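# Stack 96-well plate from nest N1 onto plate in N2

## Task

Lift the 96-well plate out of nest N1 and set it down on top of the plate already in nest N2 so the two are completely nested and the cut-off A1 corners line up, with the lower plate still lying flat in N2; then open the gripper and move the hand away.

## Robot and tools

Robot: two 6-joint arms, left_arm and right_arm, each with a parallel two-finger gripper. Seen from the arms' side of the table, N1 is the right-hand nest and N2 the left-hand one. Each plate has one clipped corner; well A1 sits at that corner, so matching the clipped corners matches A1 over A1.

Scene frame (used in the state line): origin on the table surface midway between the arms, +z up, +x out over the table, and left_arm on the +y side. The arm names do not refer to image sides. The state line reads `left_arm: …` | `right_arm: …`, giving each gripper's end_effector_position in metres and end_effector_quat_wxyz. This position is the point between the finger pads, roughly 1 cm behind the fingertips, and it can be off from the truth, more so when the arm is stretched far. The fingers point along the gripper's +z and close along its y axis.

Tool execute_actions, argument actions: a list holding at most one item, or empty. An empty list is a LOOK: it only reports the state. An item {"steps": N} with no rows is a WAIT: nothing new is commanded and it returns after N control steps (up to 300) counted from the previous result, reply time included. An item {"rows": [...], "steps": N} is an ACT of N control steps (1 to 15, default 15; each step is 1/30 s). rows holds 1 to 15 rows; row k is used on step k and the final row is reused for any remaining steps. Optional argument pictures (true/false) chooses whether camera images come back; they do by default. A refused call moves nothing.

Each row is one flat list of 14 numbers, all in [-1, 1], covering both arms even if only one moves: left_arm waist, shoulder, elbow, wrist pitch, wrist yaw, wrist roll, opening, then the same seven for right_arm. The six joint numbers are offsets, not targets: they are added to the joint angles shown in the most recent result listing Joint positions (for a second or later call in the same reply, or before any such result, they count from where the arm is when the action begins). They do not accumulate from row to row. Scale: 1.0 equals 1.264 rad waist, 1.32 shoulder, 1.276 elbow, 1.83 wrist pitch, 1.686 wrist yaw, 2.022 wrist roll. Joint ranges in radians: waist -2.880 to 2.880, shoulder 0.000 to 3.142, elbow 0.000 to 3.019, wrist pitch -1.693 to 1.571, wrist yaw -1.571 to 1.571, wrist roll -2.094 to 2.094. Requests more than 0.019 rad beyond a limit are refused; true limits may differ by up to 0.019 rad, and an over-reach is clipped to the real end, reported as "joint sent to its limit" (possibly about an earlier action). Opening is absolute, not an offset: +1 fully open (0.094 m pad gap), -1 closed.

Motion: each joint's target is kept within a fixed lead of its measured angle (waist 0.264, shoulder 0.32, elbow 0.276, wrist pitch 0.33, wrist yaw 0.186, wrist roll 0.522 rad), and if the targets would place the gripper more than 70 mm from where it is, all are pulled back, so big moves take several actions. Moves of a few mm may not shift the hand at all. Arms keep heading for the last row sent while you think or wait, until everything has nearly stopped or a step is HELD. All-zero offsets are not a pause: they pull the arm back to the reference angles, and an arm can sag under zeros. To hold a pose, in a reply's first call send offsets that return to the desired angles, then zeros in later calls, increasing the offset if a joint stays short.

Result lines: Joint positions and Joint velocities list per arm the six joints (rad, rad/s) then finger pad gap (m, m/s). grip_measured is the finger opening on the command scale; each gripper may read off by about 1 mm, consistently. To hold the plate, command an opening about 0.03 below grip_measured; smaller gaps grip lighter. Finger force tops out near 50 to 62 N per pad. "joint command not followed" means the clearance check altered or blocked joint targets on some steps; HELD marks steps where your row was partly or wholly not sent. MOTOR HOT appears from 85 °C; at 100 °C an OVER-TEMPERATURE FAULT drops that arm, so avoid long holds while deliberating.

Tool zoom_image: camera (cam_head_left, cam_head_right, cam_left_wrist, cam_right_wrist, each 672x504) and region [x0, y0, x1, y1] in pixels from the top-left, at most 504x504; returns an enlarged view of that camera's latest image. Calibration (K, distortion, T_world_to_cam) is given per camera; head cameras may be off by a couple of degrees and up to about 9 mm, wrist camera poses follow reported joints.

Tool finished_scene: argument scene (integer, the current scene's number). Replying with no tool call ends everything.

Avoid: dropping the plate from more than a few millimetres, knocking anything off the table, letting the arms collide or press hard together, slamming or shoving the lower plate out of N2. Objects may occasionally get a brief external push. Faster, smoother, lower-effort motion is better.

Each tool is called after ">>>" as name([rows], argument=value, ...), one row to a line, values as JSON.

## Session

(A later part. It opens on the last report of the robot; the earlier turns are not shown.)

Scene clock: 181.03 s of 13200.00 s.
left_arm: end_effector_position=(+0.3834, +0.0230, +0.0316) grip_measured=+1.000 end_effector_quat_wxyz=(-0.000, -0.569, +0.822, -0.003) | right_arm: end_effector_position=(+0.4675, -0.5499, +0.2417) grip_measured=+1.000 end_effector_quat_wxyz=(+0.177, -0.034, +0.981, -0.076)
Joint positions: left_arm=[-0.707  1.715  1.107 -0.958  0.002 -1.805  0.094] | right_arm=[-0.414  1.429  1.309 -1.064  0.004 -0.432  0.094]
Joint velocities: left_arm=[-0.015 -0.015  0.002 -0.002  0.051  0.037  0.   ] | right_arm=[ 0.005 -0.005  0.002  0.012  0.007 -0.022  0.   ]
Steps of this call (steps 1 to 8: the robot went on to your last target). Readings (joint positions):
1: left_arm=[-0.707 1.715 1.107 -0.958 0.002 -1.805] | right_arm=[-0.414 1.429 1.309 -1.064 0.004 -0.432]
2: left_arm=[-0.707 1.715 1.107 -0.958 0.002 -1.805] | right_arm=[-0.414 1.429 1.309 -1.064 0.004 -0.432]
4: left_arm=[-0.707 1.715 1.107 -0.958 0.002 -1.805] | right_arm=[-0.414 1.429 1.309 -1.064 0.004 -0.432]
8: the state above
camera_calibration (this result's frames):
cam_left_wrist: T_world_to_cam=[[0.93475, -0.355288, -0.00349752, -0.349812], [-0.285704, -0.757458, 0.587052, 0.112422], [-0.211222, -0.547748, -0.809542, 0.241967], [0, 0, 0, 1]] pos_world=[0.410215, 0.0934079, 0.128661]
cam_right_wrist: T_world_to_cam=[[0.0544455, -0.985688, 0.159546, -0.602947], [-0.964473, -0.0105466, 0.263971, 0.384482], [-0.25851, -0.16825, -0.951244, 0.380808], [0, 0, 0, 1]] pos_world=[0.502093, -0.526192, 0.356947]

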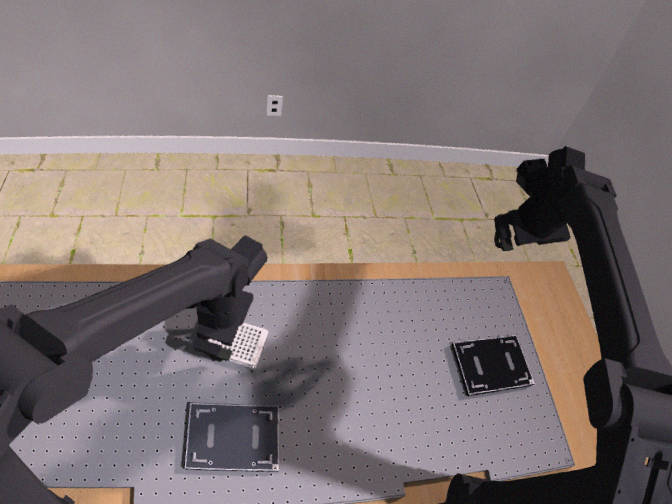

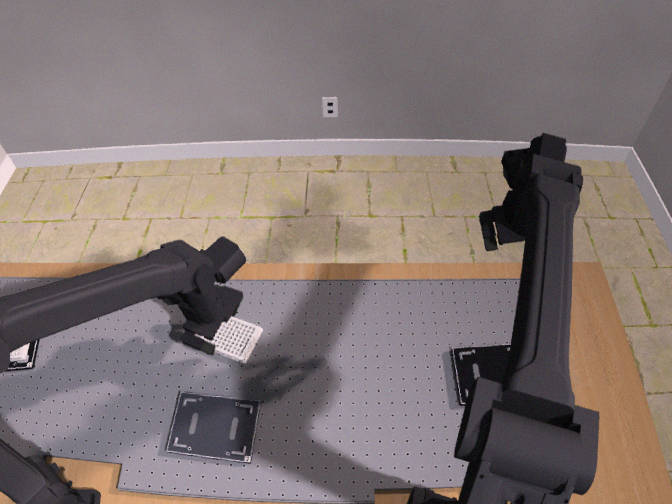

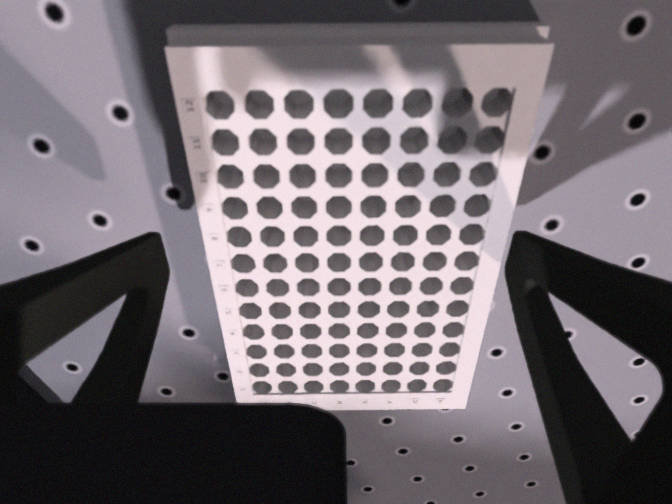

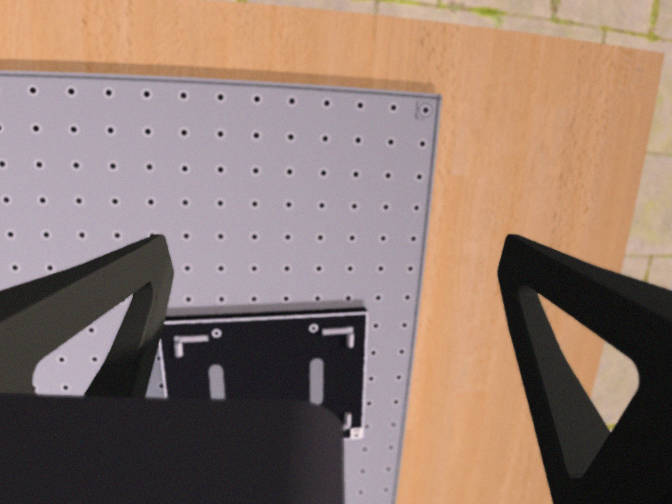

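>>> execute_actions([
  {"rows":[[0,0,0,0.025,0,0,1,0,0,0,0,0,0,1],[0,0,0,0.025,0,0,1,0,0,0,0,0,0,1],[0,0,0,0.025,0,0,1,0,0,0,0,0,0,1],[0,0,0,0.025,0,0,1,0,0,0,0,0,0,1],[0,0,0,0.025,0,0,1,0,0,0,0,0,0,1],[0,0.028,0,0.025,0,0,1,0,0,0,0,0,0,1]]},
], pictures=false)

>>> execute_actions([
  {"steps":10},
])

Scene clock: 186.50 s of 13200.00 s.
left_arm: end_effector_position=(+0.3879, +0.0200, +0.0218) grip_measured=+1.000 end_effector_quat_wxyz=(+0.002, -0.569, +0.822, -0.007) | right_arm: end_effector_position=(+0.4675, -0.5499, +0.2417) grip_measured=+1.000 end_effector_quat_wxyz=(+0.177, -0.034, +0.981, -0.076)
Joint positions: left_arm=[-0.707  1.737  1.107 -0.926  0.002 -1.805  0.094] | right_arm=[-0.414  1.429  1.309 -1.064  0.004 -0.432  0.094]
Joint velocities: left_arm=[-0.005  0.005 -0.002 -0.002  0.066 -0.095  0.   ] | right_arm=[-0.015  0.005 -0.027 -0.022  0.095 -0.095  0.   ]
Steps of this call (steps 1 to 15: the robot went on to your last target; steps 16 to 90: nothing new was sent; then 1.97 s passed at rest; steps 91 to 105: all 15 steps of this action). Readings (joint positions):
91: left_arm=[-0.707 1.715 1.107 -0.952 0.002 -1.805] | right_arm=[-0.414 1.429 1.309 -1.064 0.004 -0.432]
92: left_arm=[-0.707 1.715 1.107 -0.943 0.002 -1.805] | right_arm=[-0.414 1.429 1.309 -1.064 0.004 -0.432]
94: left_arm=[-0.707 1.715 1.107 -0.931 0.002 -1.805] | right_arm=[-0.414 1.429 1.309 -1.064 0.004 -0.432]
98: left_arm=[-0.707 1.721 1.107 -0.926 0.002 -1.805] | right_arm=[-0.414 1.429 1.309 -1.064 0.004 -0.432]
105: the state above

Scene clock: 186.83 s of 13200.00 s.
left_arm: end_effector_position=(+0.3879, +0.0200, +0.0218) grip_measured=+1.000 end_effector_quat_wxyz=(+0.002, -0.569, +0.822, -0.007) | right_arm: end_effector_position=(+0.4675, -0.5499, +0.2417) grip_measured=+1.000 end_effector_quat_wxyz=(+0.177, -0.034, +0.981, -0.076)
Joint positions: left_arm=[-0.707  1.737  1.107 -0.926  0.002 -1.805  0.094] | right_arm=[-0.414  1.429  1.309 -1.064  0.004 -0.432  0.094]
Joint velocities: left_arm=[ 0.005 -0.015 -0.007 -0.012 -0.007 -0.007  0.   ] | right_arm=[-0.005 -0.015 -0.007  0.012  0.022 -0.037  0.   ]
Steps of this call (steps 1 to 10: the robot went on to your last target). Readings (joint positions):
1: left_arm=[-0.707 1.737 1.107 -0.926 0.002 -1.805] | right_arm=[-0.414 1.429 1.309 -1.064 0.004 -0.432]
2: left_arm=[-0.707 1.737 1.107 -0.926 0.002 -1.805] | right_arm=[-0.414 1.429 1.309 -1.064 0.004 -0.432]
4: left_arm=[-0.707 1.737 1.107 -0.926 0.002 -1.805] | right_arm=[-0.414 1.429 1.309 -1.064 0.004 -0.432]
8: left_arm=[-0.707 1.737 1.107 -0.926 0.002 -1.805] | right_arm=[-0.414 1.429 1.309 -1.064 0.004 -0.432]
10: the state above
camera_calibration (this result's frames):
cam_left_wrist: T_world_to_cam=[[0.934743, -0.355283, 0.00541239, -0.355339], [-0.290161, -0.75444, 0.58875, 0.118788], [-0.20509, -0.551901, -0.808297, 0.23098], [0, 0, 0, 1]] pos_world=[0.41399, 0.0908507, 0.118687]
cam_right_wrist: T_world_to_cam=[[0.0544455, -0.985688, 0.159546, -0.602947], [-0.964473, -0.0105466, 0.263971, 0.384482], [-0.25851, -0.16825, -0.951244, 0.380808], [0, 0, 0, 1]] pos_world=[0.502093, -0.526192, 0.356947]

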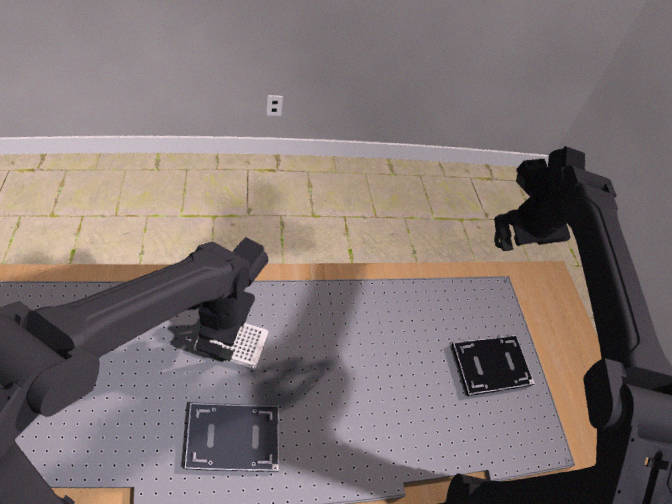

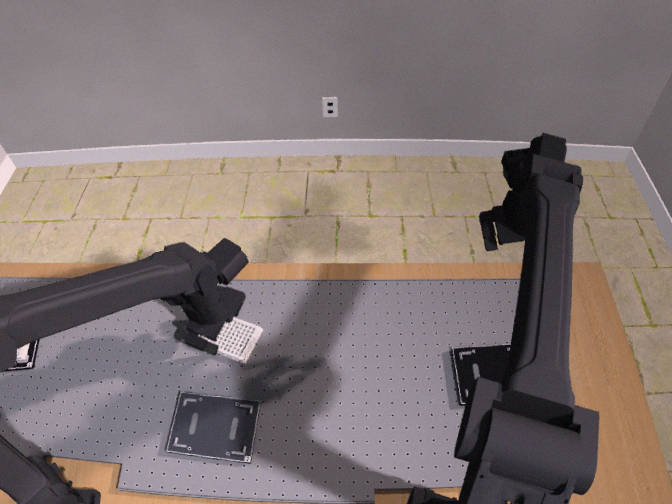

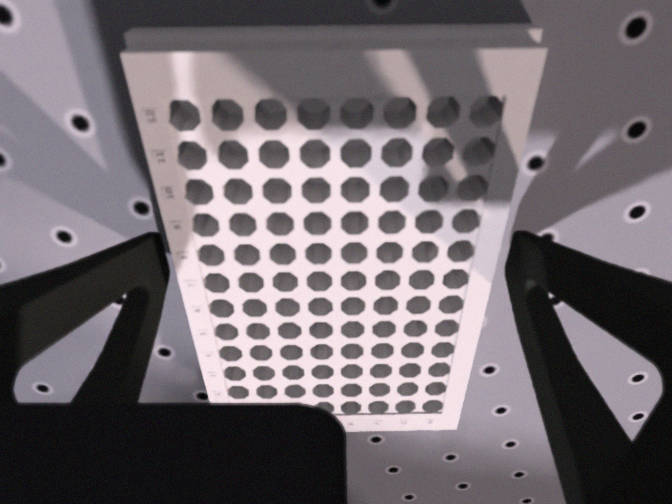

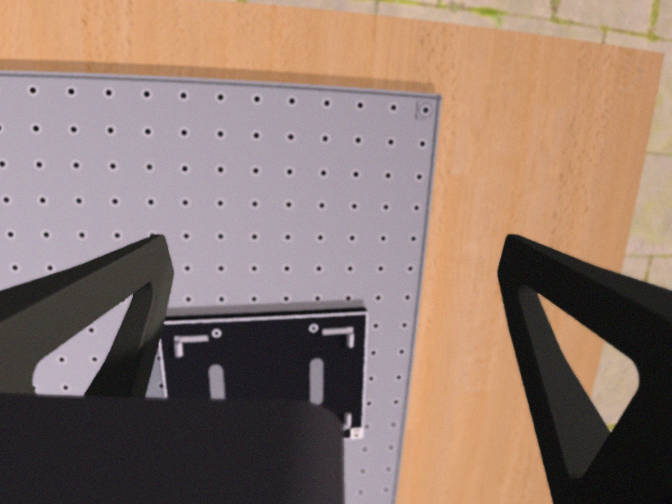

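>>> execute_actions([
  {"rows":[[0,0,0,0,0,0,0.9,0,0,0,0,0,0,1],[0,0,0,0,0,0,0.85,0,0,0,0,0,0,1],[0,0,0,0,0,0,0.82,0,0,0,0,0,0,1],[0,0,0,0,0,0,0.79,0,0,0,0,0,0,1],[0,0,0,0,0,0,0.77,0,0,0,0,0,0,1],[0,0,0,0,0,0,0.75,0,0,0,0,0,0,1],[0,0,0,0,0,0,0.73,0,0,0,0,0,0,1]]},
], pictures=false)

>>> execute_actions([
  {"steps":15},
], pictures=false)

Scene clock: 192.60 s of 13200.00 s.
left_arm: end_effector_position=(+0.3879, +0.0200, +0.0218) grip_measured=+0.742 end_effector_quat_wxyz=(+0.002, -0.569, +0.822, -0.007) | right_arm: end_effector_position=(+0.4675, -0.5499, +0.2417) grip_measured=+1.000 end_effector_quat_wxyz=(+0.177, -0.034, +0.981, -0.076)
Joint positions: left_arm=[-0.707  1.737  1.107 -0.926  0.002 -1.805  0.082] | right_arm=[-0.414  1.429  1.309 -1.064  0.004 -0.432  0.094]
Joint velocities: left_arm=[ 0.005 -0.005  0.012 -0.007  0.007 -0.037  0.001] | right_arm=[-0.015 -0.005 -0.007  0.002  0.051 -0.022  0.   ]
Steps of this call (steps 1 to 15: the robot went on to your last target; steps 16 to 90: nothing new was sent; then 2.27 s passed at rest; steps 91 to 105: all 15 steps of this action). Readings (joint positions):
91: left_arm=[-0.707 1.737 1.107 -0.926 0.002 -1.805] | right_arm=[-0.414 1.429 1.309 -1.064 0.004 -0.432]
92: left_arm=[-0.707 1.737 1.107 -0.926 0.002 -1.805] | right_arm=[-0.414 1.429 1.309 -1.064 0.004 -0.432]
94: left_arm=[-0.707 1.737 1.107 -0.926 0.002 -1.805] | right_arm=[-0.414 1.429 1.309 -1.064 0.004 -0.432]
98: left_arm=[-0.707 1.737 1.107 -0.926 0.002 -1.805] | right_arm=[-0.414 1.429 1.309 -1.064 0.004 -0.432]
105: the state above

Scene clock: 193.10 s of 13200.00 s.
left_arm: end_effector_position=(+0.3879, +0.0200, +0.0218) grip_measured=+0.742 end_effector_quat_wxyz=(+0.002, -0.569, +0.822, -0.007) | right_arm: end_effector_position=(+0.4675, -0.5499, +0.2417) grip_measured=+1.000 end_effector_quat_wxyz=(+0.177, -0.034, +0.981, -0.076)
Joint positions: left_arm=[-0.707  1.737  1.107 -0.926  0.002 -1.805  0.082] | right_arm=[-0.414  1.429  1.309 -1.064  0.004 -0.432  0.094]
Joint velocities: left_arm=[ 0.005  0.005  0.007 -0.012  0.037 -0.037 -0.   ] | right_arm=[-0.015  0.005  0.002  0.027  0.007 -0.007  0.   ]
Steps of this call (steps 1 to 15: the robot went on to your last target). Readings (joint positions):
1: left_arm=[-0.707 1.737 1.107 -0.926 0.002 -1.805] | right_arm=[-0.414 1.429 1.309 -1.064 0.004 -0.432]
2: left_arm=[-0.707 1.737 1.107 -0.926 0.002 -1.805] | right_arm=[-0.414 1.429 1.309 -1.064 0.004 -0.432]
4: left_arm=[-0.707 1.737 1.107 -0.926 0.002 -1.805] | right_arm=[-0.414 1.429 1.309 -1.064 0.004 -0.432]
8: left_arm=[-0.707 1.737 1.107 -0.926 0.002 -1.805] | right_arm=[-0.414 1.429 1.309 -1.064 0.004 -0.432]
15: the state above
All arms were judged still, so your last target was given up. Only a new action makes them travel on or press farther. Fingers that are still opening or closing keep moving.

>>> execute_actions([
  {"rows":[[0,0,0,0,0,0,0.71,0,0,0,0,0,0,1],[0,0,0,0,0,0,0.71,0,0,0,0,0,0,1],[0,0,0,0,0,0,0.71,0,0,0,0,0,0,1],[0,-0.025,0,0,0,0,0.71,0,0,0,0,0,0,1],[0,-0.04,0,-0.01,0,0,0.71,0,0,0,0,0,0,1],[0,-0.055,0,-0.02,0,0,0.71,0,0,0,0,0,0,1],[0,-0.07,0,-0.03,0,0,0.71,0,0,0,0,0,0,1],[0,-0.085,0,-0.04,0,0,0.71,0,0,0,0,0,0,1],[0,-0.1,0,-0.05,0,0,0.71,0,0,0,0,0,0,1],[0,-0.12,0,-0.06,0,0,0.71,0,0,0,0,0,0,1],[0,-0.14,0,-0.068,0,0,0.71,0,0,0,0,0,0,1],[0,-0.16,0,-0.068,0,0,0.71,0,0,0,0,0,0,1]]},
], pictures=false)

>>> execute_actions([
  {"steps":12},
], pictures=false)

>>> execute_actions([
  {"rows":[[0.995,0,0,0,0,0.368,0.71,0,0,0,0,0,0,1]]},
], pictures=false)

>>> execute_actions([
  {"steps":35},
], pictures=false)

Scene clock: 209.83 s of 13200.00 s.
left_arm: end_effector_position=(+0.3754, +0.0285, +0.1072) grip_measured=+0.726 end_effector_quat_wxyz=(+0.018, -0.568, +0.821, -0.049) | right_arm: end_effector_position=(+0.4675, -0.5499, +0.2417) grip_measured=+1.000 end_effector_quat_wxyz=(+0.177, -0.034, +0.981, -0.076)
Joint positions: left_arm=[-0.707  1.534  1.103 -1.035  0.002 -1.805  0.081] | right_arm=[-0.414  1.429  1.309 -1.064  0.004 -0.432  0.094]
Joint velocities: left_arm=[-0.005 -0.611 -0.012 -0.051  0.007  0.037  0.   ] | right_arm=[-0.005 -0.005  0.007  0.002 -0.051  0.007  0.   ]
Steps of this call (steps 1 to 90: nothing new was sent; then 13.23 s passed at rest; steps 91 to 105: all 15 steps of this action). Readings (joint positions):
91: left_arm=[-0.707 1.737 1.107 -0.926 0.002 -1.805] | right_arm=[-0.414 1.429 1.309 -1.064 0.004 -0.432]
92: left_arm=[-0.707 1.737 1.107 -0.926 0.002 -1.805] | right_arm=[-0.414 1.429 1.309 -1.064 0.004 -0.432]
94: left_arm=[-0.707 1.736 1.107 -0.926 0.002 -1.805] | right_arm=[-0.414 1.429 1.309 -1.064 0.004 -0.432]
98: left_arm=[-0.707 1.705 1.105 -0.957 0.002 -1.805] | right_arm=[-0.414 1.429 1.309 -1.064 0.004 -0.432]
105: the state above

Scene clock: 210.23 s of 13200.00 s.
left_arm: end_effector_position=(+0.3749, +0.0288, +0.1161) grip_measured=+0.726 end_effector_quat_wxyz=(+0.021, -0.568, +0.821, -0.057) | right_arm: end_effector_position=(+0.4675, -0.5499, +0.2417) grip_measured=+1.000 end_effector_quat_wxyz=(+0.177, -0.034, +0.981, -0.076)
Joint positions: left_arm=[-0.707  1.513  1.103 -1.038  0.002 -1.805  0.081] | right_arm=[-0.414  1.429  1.309 -1.064  0.004 -0.432  0.094]
Joint velocities: left_arm=[-0.015 -0.005 -0.007  0.002 -0.037 -0.037 -0.   ] | right_arm=[ 0.005 -0.005 -0.002 -0.007  0.007  0.066  0.   ]
Steps of this call (steps 1 to 12: the robot went on to your last target). Readings (joint positions):
1: left_arm=[-0.707 1.517 1.103 -1.036 0.002 -1.805] | right_arm=[-0.414 1.429 1.309 -1.064 0.004 -0.432]
2: left_arm=[-0.707 1.505 1.103 -1.036 0.002 -1.805] | right_arm=[-0.414 1.429 1.309 -1.064 0.004 -0.432]
4: left_arm=[-0.707 1.500 1.103 -1.037 0.002 -1.805] | right_arm=[-0.414 1.429 1.309 -1.064 0.004 -0.432]
8: left_arm=[-0.707 1.510 1.103 -1.038 0.002 -1.805] | right_arm=[-0.414 1.429 1.309 -1.064 0.004 -0.432]
12: the state above

Scene clock: 210.73 s of 13200.00 s.
left_arm: end_effector_position=(+0.4486, +0.3399, +0.1161) grip_measured=+0.726 end_effector_quat_wxyz=(+0.051, -0.621, +0.782, -0.034) | right_arm: end_effector_position=(+0.4675, -0.5499, +0.2417) grip_measured=+1.000 end_effector_quat_wxyz=(+0.177, -0.034, +0.981, -0.076)
Joint positions: left_arm=[ 0.024  1.513  1.103 -1.038  0.007 -1.206  0.081] | right_arm=[-0.414  1.429  1.309 -1.064  0.004 -0.432  0.094]
Joint velocities: left_arm=[ 1.724 -0.005 -0.017 -0.002 -0.022  0.505 -0.001] | right_arm=[-0.005 -0.024 -0.022  0.007  0.007 -0.022  0.   ]
Steps of this call (steps 1 to 15: all 15 steps of this action). Readings (joint positions):
1: left_arm=[-0.696 1.513 1.103 -1.038 0.007 -1.755] | right_arm=[-0.414 1.429 1.309 -1.064 0.004 -0.432]
2: left_arm=[-0.675 1.513 1.103 -1.038 0.009 -1.695] | right_arm=[-0.414 1.429 1.309 -1.064 0.004 -0.432]
4: left_arm=[-0.599 1.513 1.103 -1.038 0.009 -1.578] | right_arm=[-0.414 1.429 1.309 -1.064 0.004 -0.432]
8: left_arm=[-0.389 1.513 1.103 -1.038 0.009 -1.382] | right_arm=[-0.414 1.429 1.309 -1.064 0.004 -0.432]
15: the state above

Scene clock: 211.90 s of 13200.00 s.
left_arm: end_effector_position=(+0.3601, +0.5532, +0.1161) grip_measured=+0.726 end_effector_quat_wxyz=(-0.060, +0.760, -0.647, +0.013) | right_arm: end_effector_position=(+0.4675, -0.5499, +0.2417) grip_measured=+1.000 end_effector_quat_wxyz=(+0.177, -0.034, +0.981, -0.076)
Joint positions: left_arm=[ 0.543  1.513  1.103 -1.038  0.001 -1.076  0.081] | right_arm=[-0.414  1.429  1.309 -1.064  0.004 -0.432  0.094]
Joint velocities: left_arm=[ 0.005  0.005 -0.017 -0.012  0.066  0.051 -0.   ] | right_arm=[-0.024  0.005 -0.007 -0.007  0.051  0.037  0.   ]
Steps of this call (steps 1 to 35: the robot went on to your last target). Readings (joint positions):
1: left_arm=[0.084 1.513 1.103 -1.038 0.006 -1.192] | right_arm=[-0.414 1.429 1.309 -1.064 0.004 -0.432]
2: left_arm=[0.144 1.513 1.103 -1.038 0.006 -1.179] | right_arm=[-0.414 1.429 1.309 -1.064 0.004 -0.432]
4: left_arm=[0.265 1.513 1.103 -1.038 0.006 -1.158] | right_arm=[-0.414 1.429 1.309 -1.064 0.004 -0.432]
8: left_arm=[0.502 1.513 1.103 -1.038 0.003 -1.118] | right_arm=[-0.414 1.429 1.309 -1.064 0.004 -0.432]
35: the state above

>>> execute_actions([
  {"rows":[[0,0.036,-0.055,0,0,0,0.7,0,0,0,0,0,0,1]]},
], pictures=false)

>>> execute_actions([
  {"steps":10},
])

Scene clock: 215.30 s of 13200.00 s.
left_arm: end_effector_position=(+0.3329, +0.5323, +0.0682) grip_measured=+0.721 end_effector_quat_wxyz=(+0.002, +0.762, -0.648, +0.000) | right_arm: end_effector_position=(+0.4675, -0.5499, +0.2417) grip_measured=+1.000 end_effector_quat_wxyz=(+0.177, -0.034, +0.981, -0.076)
Joint positions: left_arm=[ 0.543  1.563  1.025 -1.037  0.001 -1.076  0.081] | right_arm=[-0.414  1.429  1.309 -1.064  0.004 -0.432  0.094]
Joint velocities: left_arm=[ 0.005 -0.015  0.012  0.017  0.007  0.081  0.   ] | right_arm=[-0.005 -0.005  0.002 -0.017  0.007 -0.066  0.   ]
Steps of this call (steps 1 to 15: the robot went on to your last target; steps 16 to 87: nothing new was sent; steps 88 to 102: all 15 steps of this action). Readings (joint positions):
88: left_arm=[0.543 1.515 1.096 -1.037 0.001 -1.076] | right_arm=[-0.414 1.429 1.309 -1.064 0.004 -0.432]
89: left_arm=[0.543 1.515 1.084 -1.037 0.001 -1.076] | right_arm=[-0.414 1.429 1.309 -1.064 0.004 -0.432]
91: left_arm=[0.543 1.525 1.053 -1.037 0.001 -1.076] | right_arm=[-0.414 1.429 1.309 -1.064 0.004 -0.432]
95: left_arm=[0.543 1.557 1.025 -1.037 0.001 -1.076] | right_arm=[-0.414 1.429 1.309 -1.064 0.004 -0.432]
102: the state above

Scene clock: 215.63 s of 13200.00 s.
left_arm: end_effector_position=(+0.3329, +0.5323, +0.0682) grip_measured=+0.721 end_effector_quat_wxyz=(+0.002, +0.762, -0.648, +0.000) | right_arm: end_effector_position=(+0.4675, -0.5499, +0.2417) grip_measured=+1.000 end_effector_quat_wxyz=(+0.177, -0.034, +0.981, -0.076)
Joint positions: left_arm=[ 0.543  1.563  1.025 -1.037  0.001 -1.076  0.081] | right_arm=[-0.414  1.429  1.309 -1.064  0.004 -0.432  0.094]
Joint velocities: left_arm=[-0.005 -0.005  0.002 -0.002 -0.051  0.007  0.   ] | right_arm=[-0.024  0.005 -0.007 -0.027 -0.007 -0.022  0.   ]
Steps of this call (steps 1 to 10: the robot went on to your last target). Readings (joint positions):
1: left_arm=[0.543 1.563 1.025 -1.037 0.001 -1.076] | right_arm=[-0.414 1.429 1.309 -1.064 0.004 -0.432]
2: left_arm=[0.543 1.563 1.025 -1.037 0.001 -1.076] | right_arm=[-0.414 1.429 1.309 -1.064 0.004 -0.432]
4: left_arm=[0.543 1.563 1.025 -1.037 0.001 -1.076] | right_arm=[-0.414 1.429 1.309 -1.064 0.004 -0.432]
8: left_arm=[0.543 1.563 1.025 -1.037 0.001 -1.076] | right_arm=[-0.414 1.429 1.309 -1.064 0.004 -0.432]
10: the state above
camera_calibration (this result's frames):
cam_left_wrist: T_world_to_cam=[[0.987445, 0.157585, -0.0109343, -0.411586], [0.133973, -0.798792, 0.5865, 0.344583], [0.0836896, -0.580601, -0.809876, 0.459253], [0, 0, 0, 1]] pos_world=[0.321819, 0.606753, 0.16534]
cam_right_wrist: T_world_to_cam=[[0.0544455, -0.985688, 0.159546, -0.602947], [-0.964473, -0.0105466, 0.263971, 0.384482], [-0.25851, -0.16825, -0.951244, 0.380808], [0, 0, 0, 1]] pos_world=[0.502093, -0.526192, 0.356947]

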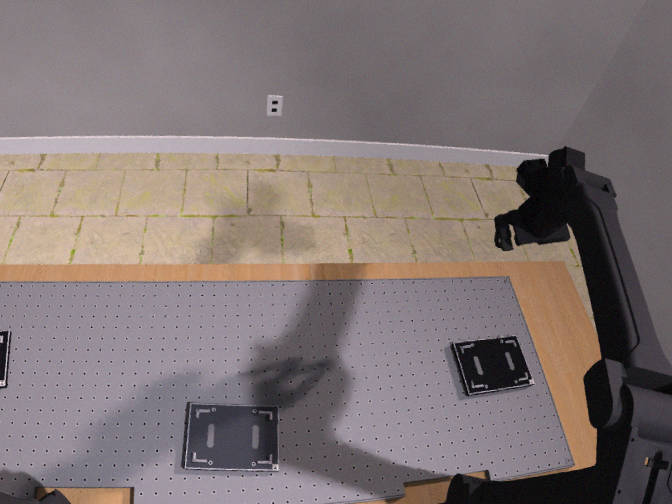

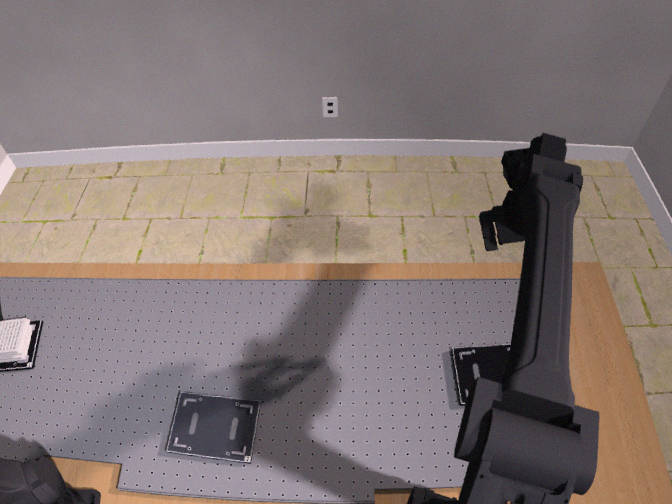

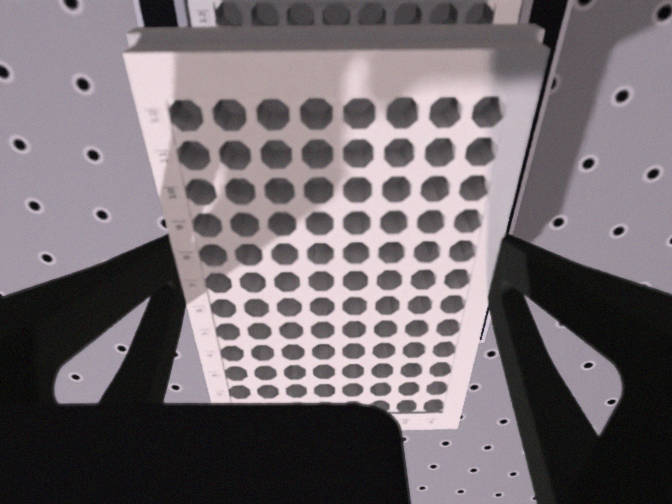

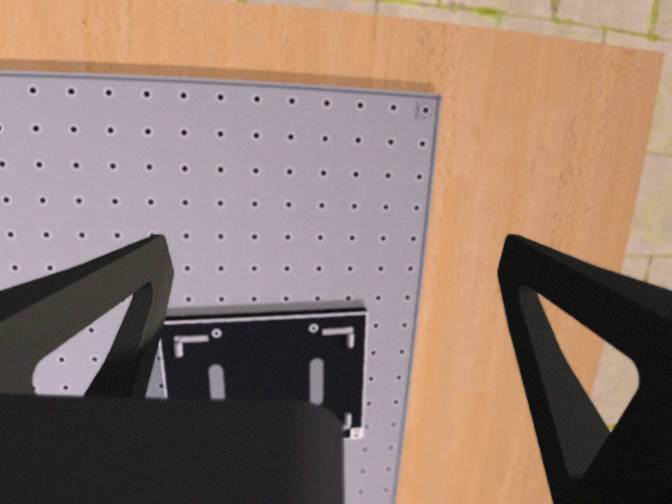

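>>> execute_actions([
  {"rows":[[0.015,0.034,0,0.031,0,0.012,0.7,0,0,0,0,0,0,1]]},
], pictures=false)

>>> execute_actions([
  {"steps":10},
])

Scene clock: 224.27 s of 13200.00 s.
left_arm: end_effector_position=(+0.3355, +0.5416, +0.0537) grip_measured=+0.721 end_effector_quat_wxyz=(-0.001, +0.763, -0.646, +0.001) | right_arm: end_effector_position=(+0.4675, -0.5499, +0.2417) grip_measured=+1.000 end_effector_quat_wxyz=(+0.177, -0.034, +0.981, -0.076)
Joint positions: left_arm=[ 0.557  1.599  1.025 -0.995  0.001 -1.068  0.081] | right_arm=[-0.414  1.429  1.309 -1.064  0.004 -0.432  0.094]
Joint velocities: left_arm=[-0.005 -0.005 -0.017  0.017 -0.007  0.051 -0.   ] | right_arm=[-0.015 -0.005  0.012 -0.002  0.066 -0.051  0.   ]
Steps of this call (steps 1 to 15: the robot went on to your last target; steps 16 to 90: nothing new was sent; then 5.13 s passed at rest; steps 91 to 105: all 15 steps of this action). Readings (joint positions):
91: left_arm=[0.544 1.565 1.025 -1.030 0.001 -1.075] | right_arm=[-0.414 1.429 1.309 -1.064 0.004 -0.432]
92: left_arm=[0.546 1.569 1.025 -1.017 0.001 -1.074] | right_arm=[-0.414 1.429 1.309 -1.064 0.004 -0.432]
94: left_arm=[0.550 1.581 1.025 -1.000 0.001 -1.071] | right_arm=[-0.414 1.429 1.309 -1.064 0.004 -0.432]
98: left_arm=[0.557 1.598 1.025 -0.995 0.001 -1.069] | right_arm=[-0.414 1.429 1.309 -1.064 0.004 -0.432]
105: the state above

Scene clock: 224.60 s of 13200.00 s.
left_arm: end_effector_position=(+0.3355, +0.5416, +0.0537) grip_measured=+0.721 end_effector_quat_wxyz=(-0.001, +0.763, -0.646, +0.001) | right_arm: end_effector_position=(+0.4675, -0.5499, +0.2417) grip_measured=+1.000 end_effector_quat_wxyz=(+0.177, -0.034, +0.981, -0.076)
Joint positions: left_arm=[ 0.557  1.599  1.025 -0.995  0.001 -1.068  0.081] | right_arm=[-0.414  1.429  1.309 -1.064  0.004 -0.432  0.094]
Joint velocities: left_arm=[-0.005 -0.015 -0.007  0.002 -0.007  0.022 -0.001] | right_arm=[-0.015 -0.005 -0.002 -0.012  0.007  0.037  0.   ]
Steps of this call (steps 1 to 10: the robot went on to your last target). Readings (joint positions):
1: left_arm=[0.557 1.599 1.025 -0.995 0.001 -1.068] | right_arm=[-0.414 1.429 1.309 -1.064 0.004 -0.432]
2: left_arm=[0.557 1.599 1.025 -0.995 0.001 -1.068] | right_arm=[-0.414 1.429 1.309 -1.064 0.004 -0.432]
4: left_arm=[0.557 1.599 1.025 -0.995 0.001 -1.068] | right_arm=[-0.414 1.429 1.309 -1.064 0.004 -0.432]
8: left_arm=[0.557 1.599 1.025 -0.995 0.001 -1.068] | right_arm=[-0.414 1.429 1.309 -1.064 0.004 -0.432]
10: the state above
camera_calibration (this result's frames):
cam_left_wrist: T_world_to_cam=[[0.986687, 0.162509, -0.00623684, -0.418454], [0.135463, -0.800046, 0.584446, 0.360469], [0.0899877, -0.57751, -0.811409, 0.448979], [0, 0, 0, 1]] pos_world=[0.323651, 0.615683, 0.151021]
cam_right_wrist: T_world_to_cam=[[0.0544455, -0.985688, 0.159546, -0.602947], [-0.964473, -0.0105466, 0.263971, 0.384482], [-0.25851, -0.16825, -0.951244, 0.380808], [0, 0, 0, 1]] pos_world=[0.502093, -0.526192, 0.356947]

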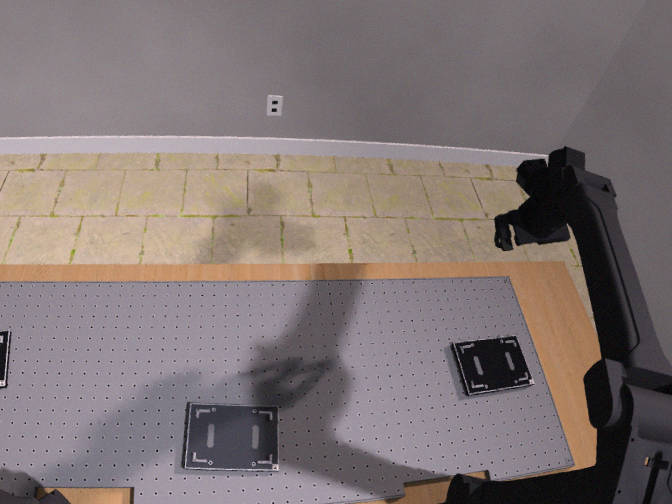

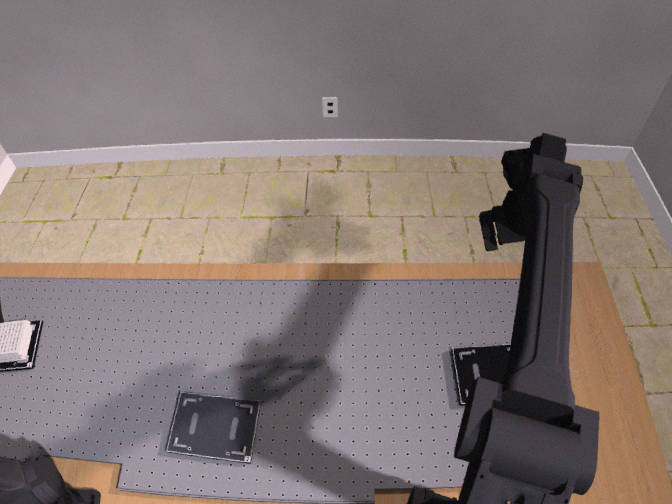

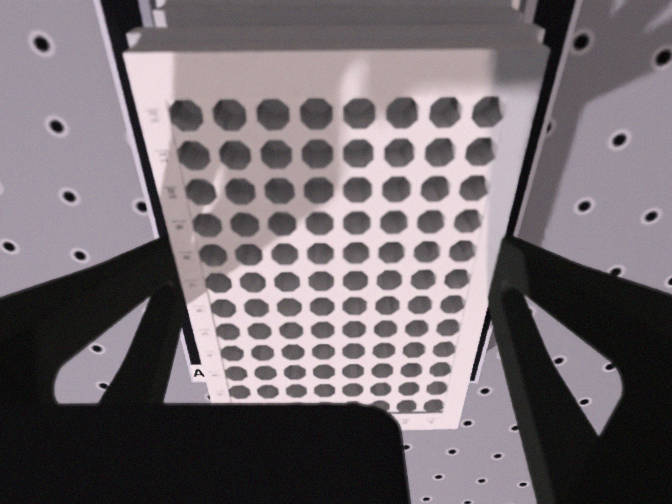

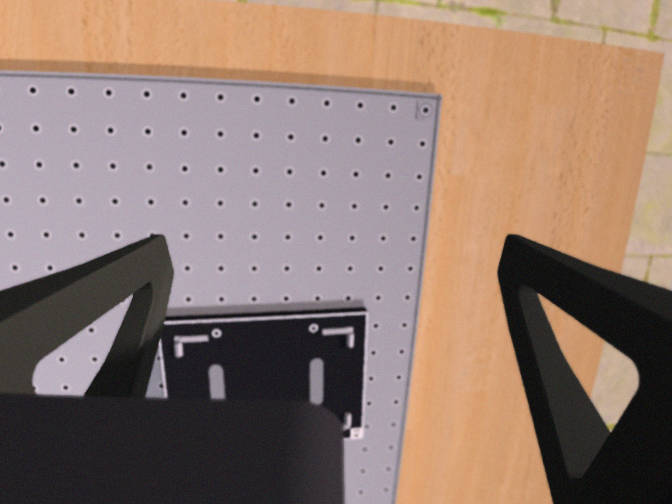

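>>> zoom_image(camera="cam_left_wrist", region=[90,0,590,80])

Region (90, 0, 590, 80) of cam_left_wrist's 672x504 image, scaled by 1.008, with more detail than that image has; it fills the top 81 rows of this view, and the rest is white.

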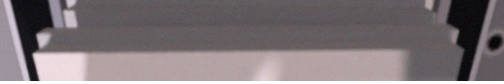

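>>> execute_actions([
  {"rows":[[0.0105,0.018,0,0.017,0,0.012,0.7,0,0,0,0,0,0,1]]},
], pictures=false)

>>> execute_actions([
  {"steps":10},
])

>>> zoom_image(camera="cam_left_wrist", region=[90,0,250,120])

>>> zoom_image(camera="cam_left_wrist", region=[422,0,582,120])

Scene clock: 236.70 s of 13200.00 s.
left_arm: end_effector_position=(+0.3363, +0.5458, +0.0502) grip_measured=+0.721 end_effector_quat_wxyz=(-0.004, +0.762, -0.647, +0.001) | right_arm: end_effector_position=(+0.4675, -0.5499, +0.2417) grip_measured=+1.000 end_effector_quat_wxyz=(+0.177, -0.034, +0.981, -0.076)
Joint positions: left_arm=[ 0.564  1.608  1.025 -0.979  0.001 -1.059  0.081] | right_arm=[-0.414  1.429  1.309 -1.064  0.004 -0.432  0.094]
Joint velocities: left_arm=[-0.015  0.005  0.002 -0.002  0.066 -0.037 -0.   ] | right_arm=[-0.005  0.015 -0.002 -0.022  0.022 -0.051  0.   ]
Steps of this call (steps 1 to 15: the robot went on to your last target; steps 16 to 90: nothing new was sent; then 8.60 s passed at rest; steps 91 to 105: all 15 steps of this action). Readings (joint positions):
91: left_arm=[0.558 1.600 1.025 -0.992 0.001 -1.066] | right_arm=[-0.414 1.429 1.309 -1.064 0.004 -0.432]
92: left_arm=[0.558 1.601 1.025 -0.987 0.001 -1.065] | right_arm=[-0.414 1.429 1.309 -1.064 0.004 -0.432]
94: left_arm=[0.560 1.603 1.025 -0.981 0.001 -1.062] | right_arm=[-0.414 1.429 1.309 -1.064 0.004 -0.432]
98: left_arm=[0.563 1.608 1.025 -0.979 0.001 -1.060] | right_arm=[-0.414 1.429 1.309 -1.064 0.004 -0.432]
105: the state above

Scene clock: 237.03 s of 13200.00 s.
left_arm: end_effector_position=(+0.3363, +0.5458, +0.0502) grip_measured=+0.721 end_effector_quat_wxyz=(-0.004, +0.762, -0.647, +0.001) | right_arm: end_effector_position=(+0.4675, -0.5499, +0.2417) grip_measured=+1.000 end_effector_quat_wxyz=(+0.177, -0.034, +0.981, -0.076)
Joint positions: left_arm=[ 0.564  1.608  1.025 -0.979  0.001 -1.059  0.081] | right_arm=[-0.414  1.429  1.309 -1.064  0.004 -0.432  0.094]
Joint velocities: left_arm=[-0.005 -0.015 -0.012  0.007 -0.066  0.022 -0.001] | right_arm=[-0.015 -0.015 -0.007  0.002  0.066 -0.066  0.   ]
Steps of this call (steps 1 to 10: the robot went on to your last target). Readings (joint positions):
1: left_arm=[0.564 1.608 1.025 -0.979 0.001 -1.059] | right_arm=[-0.414 1.429 1.309 -1.064 0.004 -0.432]
2: left_arm=[0.564 1.608 1.025 -0.979 0.001 -1.059] | right_arm=[-0.414 1.429 1.309 -1.064 0.004 -0.432]
4: left_arm=[0.564 1.608 1.025 -0.979 0.001 -1.059] | right_arm=[-0.414 1.429 1.309 -1.064 0.004 -0.432]
8: left_arm=[0.564 1.608 1.025 -0.979 0.001 -1.059] | right_arm=[-0.414 1.429 1.309 -1.064 0.004 -0.432]
10: the state above
camera_calibration (this result's frames):
cam_left_wrist: T_world_to_cam=[[0.987074, 0.160264, 0.0000757362, -0.419203], [0.130333, -0.803005, 0.581546, 0.369228], [0.0932616, -0.574019, -0.813514, 0.44557], [0, 0, 0, 1]] pos_world=[0.324107, 0.619441, 0.147786]
cam_right_wrist: T_world_to_cam=[[0.0544455, -0.985688, 0.159546, -0.602947], [-0.964473, -0.0105466, 0.263971, 0.384482], [-0.25851, -0.16825, -0.951244, 0.380808], [0, 0, 0, 1]] pos_world=[0.502093, -0.526192, 0.356947]

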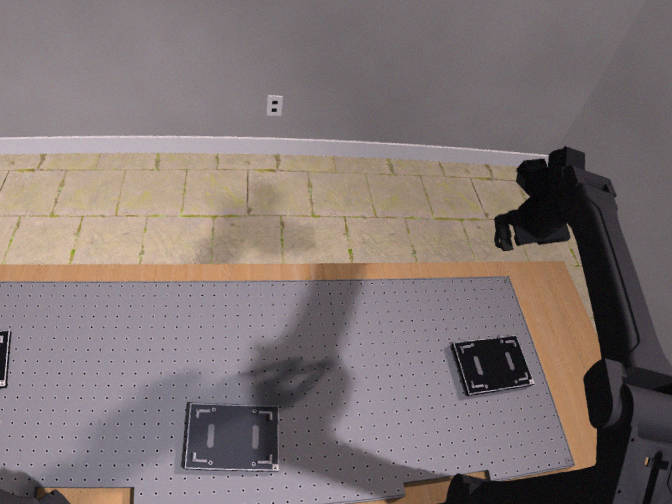

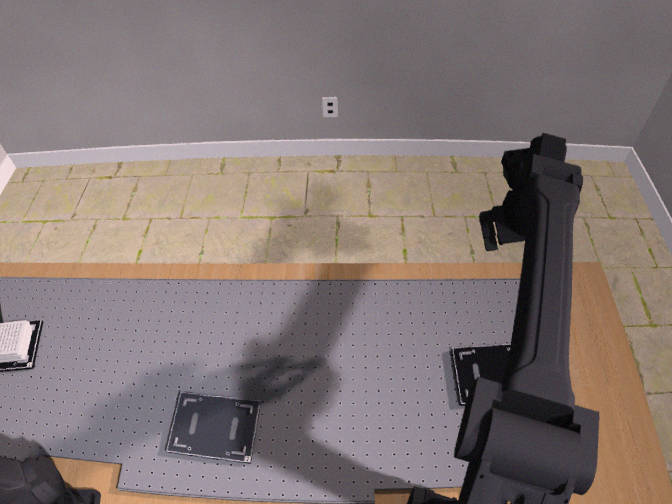

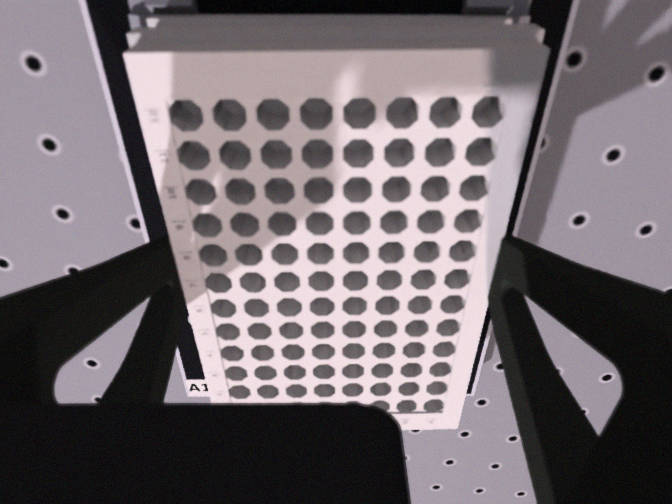

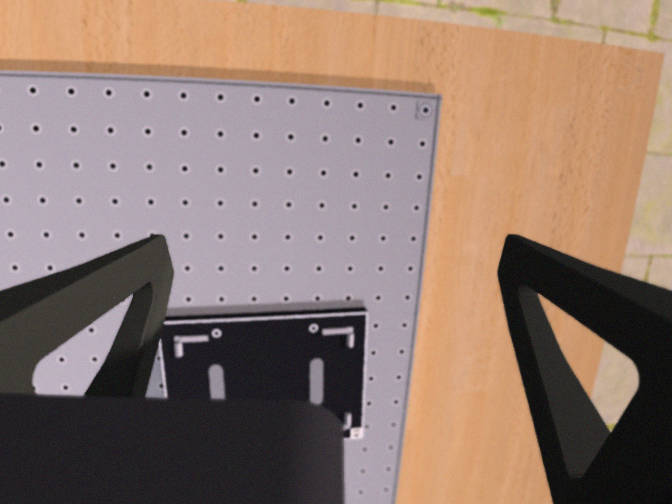

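Region (90, 0, 250, 120) of cam_left_wrist's 672x504 image, scaled by 3.150, with more detail than that image has; it fills the top 378 rows of this view, and the rest is white.

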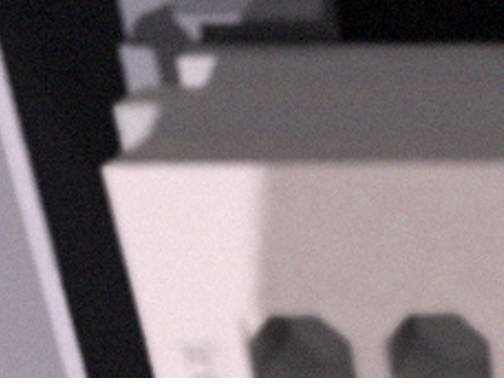

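Region (422, 0, 582, 120) of cam_left_wrist's 672x504 image, scaled by 3.150, with more detail than that image has; it fills the top 378 rows of this view, and the rest is white.

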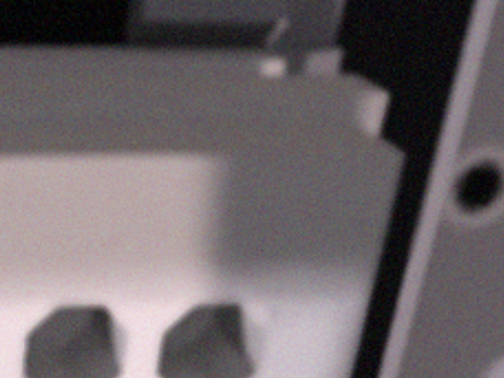

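>>> execute_actions([
  {"rows":[[0,0.022,0,0,0,0,0.7,0,0,0,0,0,0,1]]},
], pictures=false)

>>> execute_actions([
  {"steps":10},
])

>>> zoom_image(camera="cam_left_wrist", region=[90,0,250,120])

>>> zoom_image(camera="cam_left_wrist", region=[422,0,582,120])

Scene clock: 246.80 s of 13200.00 s.
left_arm: end_effector_position=(+0.3359, +0.5454, +0.0472) grip_measured=+0.721 end_effector_quat_wxyz=(-0.000, +0.762, -0.647, +0.001) | right_arm: end_effector_position=(+0.4675, -0.5499, +0.2417) grip_measured=+1.000 end_effector_quat_wxyz=(+0.177, -0.034, +0.981, -0.076)
Joint positions: left_arm=[ 0.564  1.616  1.025 -0.979  0.002 -1.058  0.081] | right_arm=[-0.414  1.429  1.309 -1.064  0.004 -0.432  0.094]
Joint velocities: left_arm=[ 0.005 -0.015 -0.002 -0.012  0.051  0.051 -0.001] | right_arm=[-0.015  0.015  0.002  0.012 -0.051 -0.022  0.   ]
Steps of this call (steps 1 to 15: the robot went on to your last target; steps 16 to 90: nothing new was sent; then 6.27 s passed at rest; steps 91 to 105: all 15 steps of this action). Readings (joint positions):
91: left_arm=[0.564 1.609 1.025 -0.979 0.001 -1.058] | right_arm=[-0.414 1.429 1.309 -1.064 0.004 -0.432]
92: left_arm=[0.564 1.610 1.025 -0.979 0.001 -1.058] | right_arm=[-0.414 1.429 1.309 -1.064 0.004 -0.432]
94: left_arm=[0.564 1.615 1.025 -0.979 0.002 -1.058] | right_arm=[-0.414 1.429 1.309 -1.064 0.004 -0.432]
98: left_arm=[0.564 1.616 1.025 -0.979 0.002 -1.058] | right_arm=[-0.414 1.429 1.309 -1.064 0.004 -0.432]
105: the state above

Scene clock: 247.13 s of 13200.00 s.
left_arm: end_effector_position=(+0.3359, +0.5454, +0.0472) grip_measured=+0.721 end_effector_quat_wxyz=(-0.000, +0.762, -0.647, +0.001) | right_arm: end_effector_position=(+0.4675, -0.5499, +0.2417) grip_measured=+1.000 end_effector_quat_wxyz=(+0.177, -0.034, +0.981, -0.076)
Joint positions: left_arm=[ 0.564  1.616  1.025 -0.979  0.002 -1.058  0.081] | right_arm=[-0.414  1.429  1.309 -1.064  0.004 -0.432  0.094]
Joint velocities: left_arm=[-0.005 -0.005  0.002 -0.002 -0.022 -0.081 -0.   ] | right_arm=[-0.005  0.005 -0.012 -0.017 -0.022  0.022  0.   ]
Steps of this call (steps 1 to 10: the robot went on to your last target). Readings (joint positions):
1: left_arm=[0.564 1.616 1.025 -0.979 0.002 -1.058] | right_arm=[-0.414 1.429 1.309 -1.064 0.004 -0.432]
2: left_arm=[0.564 1.616 1.025 -0.979 0.002 -1.058] | right_arm=[-0.414 1.429 1.309 -1.064 0.004 -0.432]
4: left_arm=[0.564 1.616 1.025 -0.979 0.002 -1.058] | right_arm=[-0.414 1.429 1.309 -1.064 0.004 -0.432]
8: left_arm=[0.564 1.616 1.025 -0.979 0.002 -1.058] | right_arm=[-0.414 1.429 1.309 -1.064 0.004 -0.432]
10: the state above
camera_calibration (this result's frames):
cam_left_wrist: T_world_to_cam=[[0.987118, 0.15987, -0.00637827, -0.418187], [0.13336, -0.800101, 0.584853, 0.367961], [0.0883969, -0.578169, -0.811114, 0.446644], [0, 0, 0, 1]] pos_world=[0.324246, 0.619497, 0.144409]
cam_right_wrist: T_world_to_cam=[[0.0544455, -0.985688, 0.159546, -0.602947], [-0.964473, -0.0105466, 0.263971, 0.384482], [-0.25851, -0.16825, -0.951244, 0.380808], [0, 0, 0, 1]] pos_world=[0.502093, -0.526192, 0.356947]

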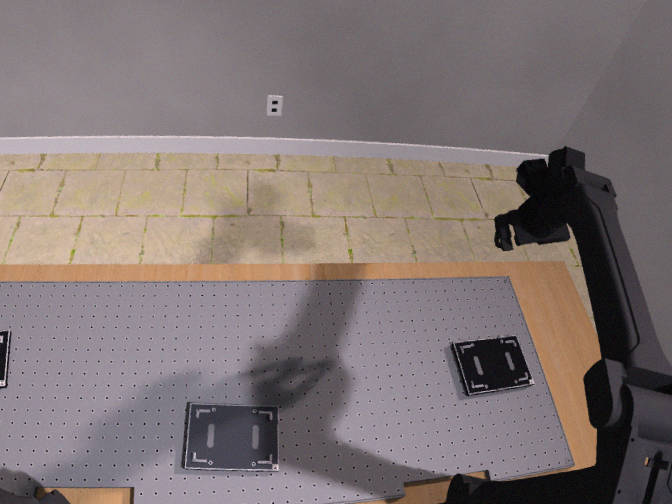

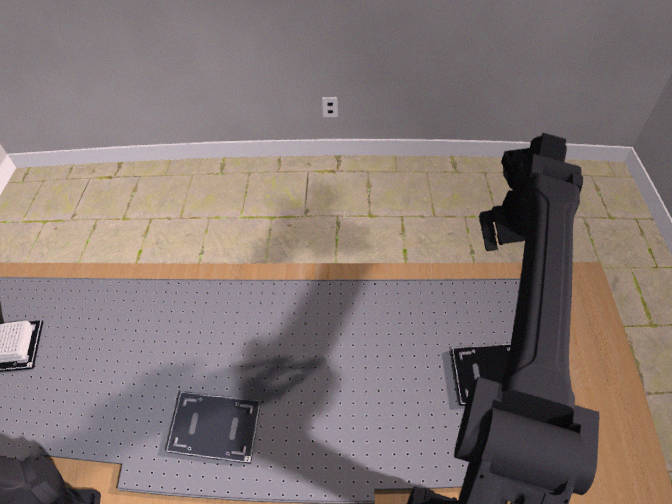

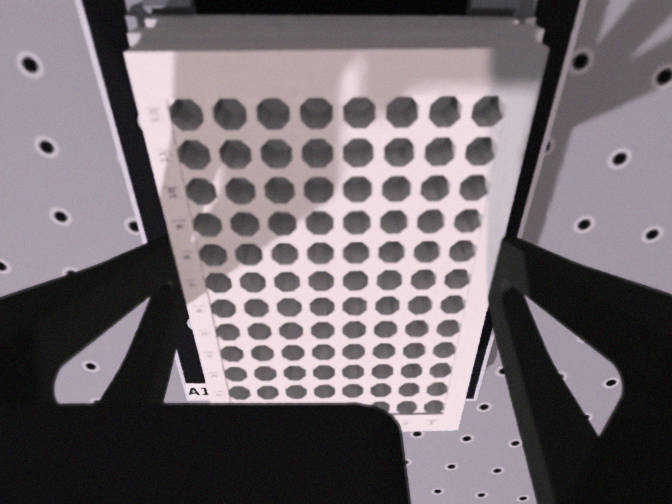

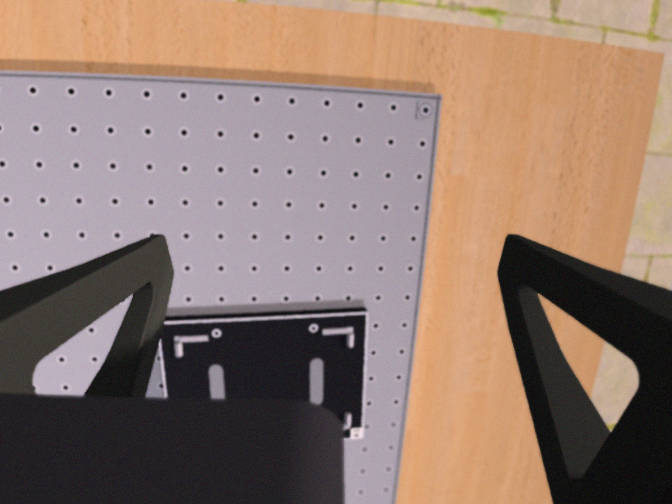

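Region (90, 0, 250, 120) of cam_left_wrist's 672x504 image, scaled by 3.150, with more detail than that image has; it fills the top 378 rows of this view, and the rest is white.

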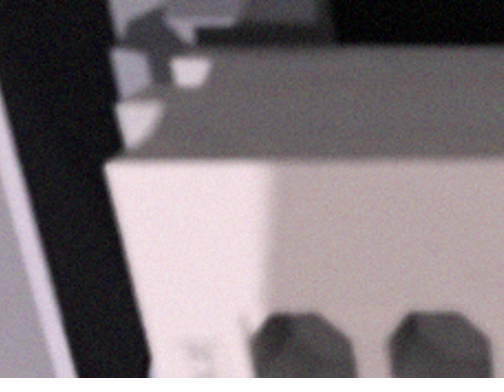

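Region (422, 0, 582, 120) of cam_left_wrist's 672x504 image, scaled by 3.150, with more detail than that image has; it fills the top 378 rows of this view, and the rest is white.

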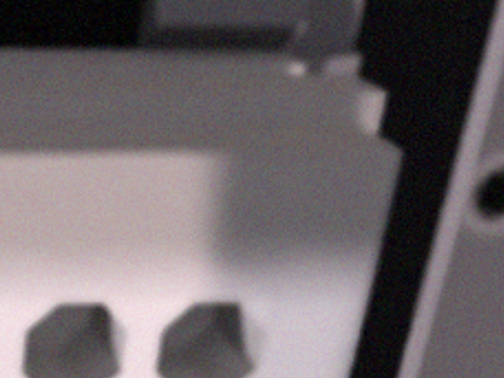

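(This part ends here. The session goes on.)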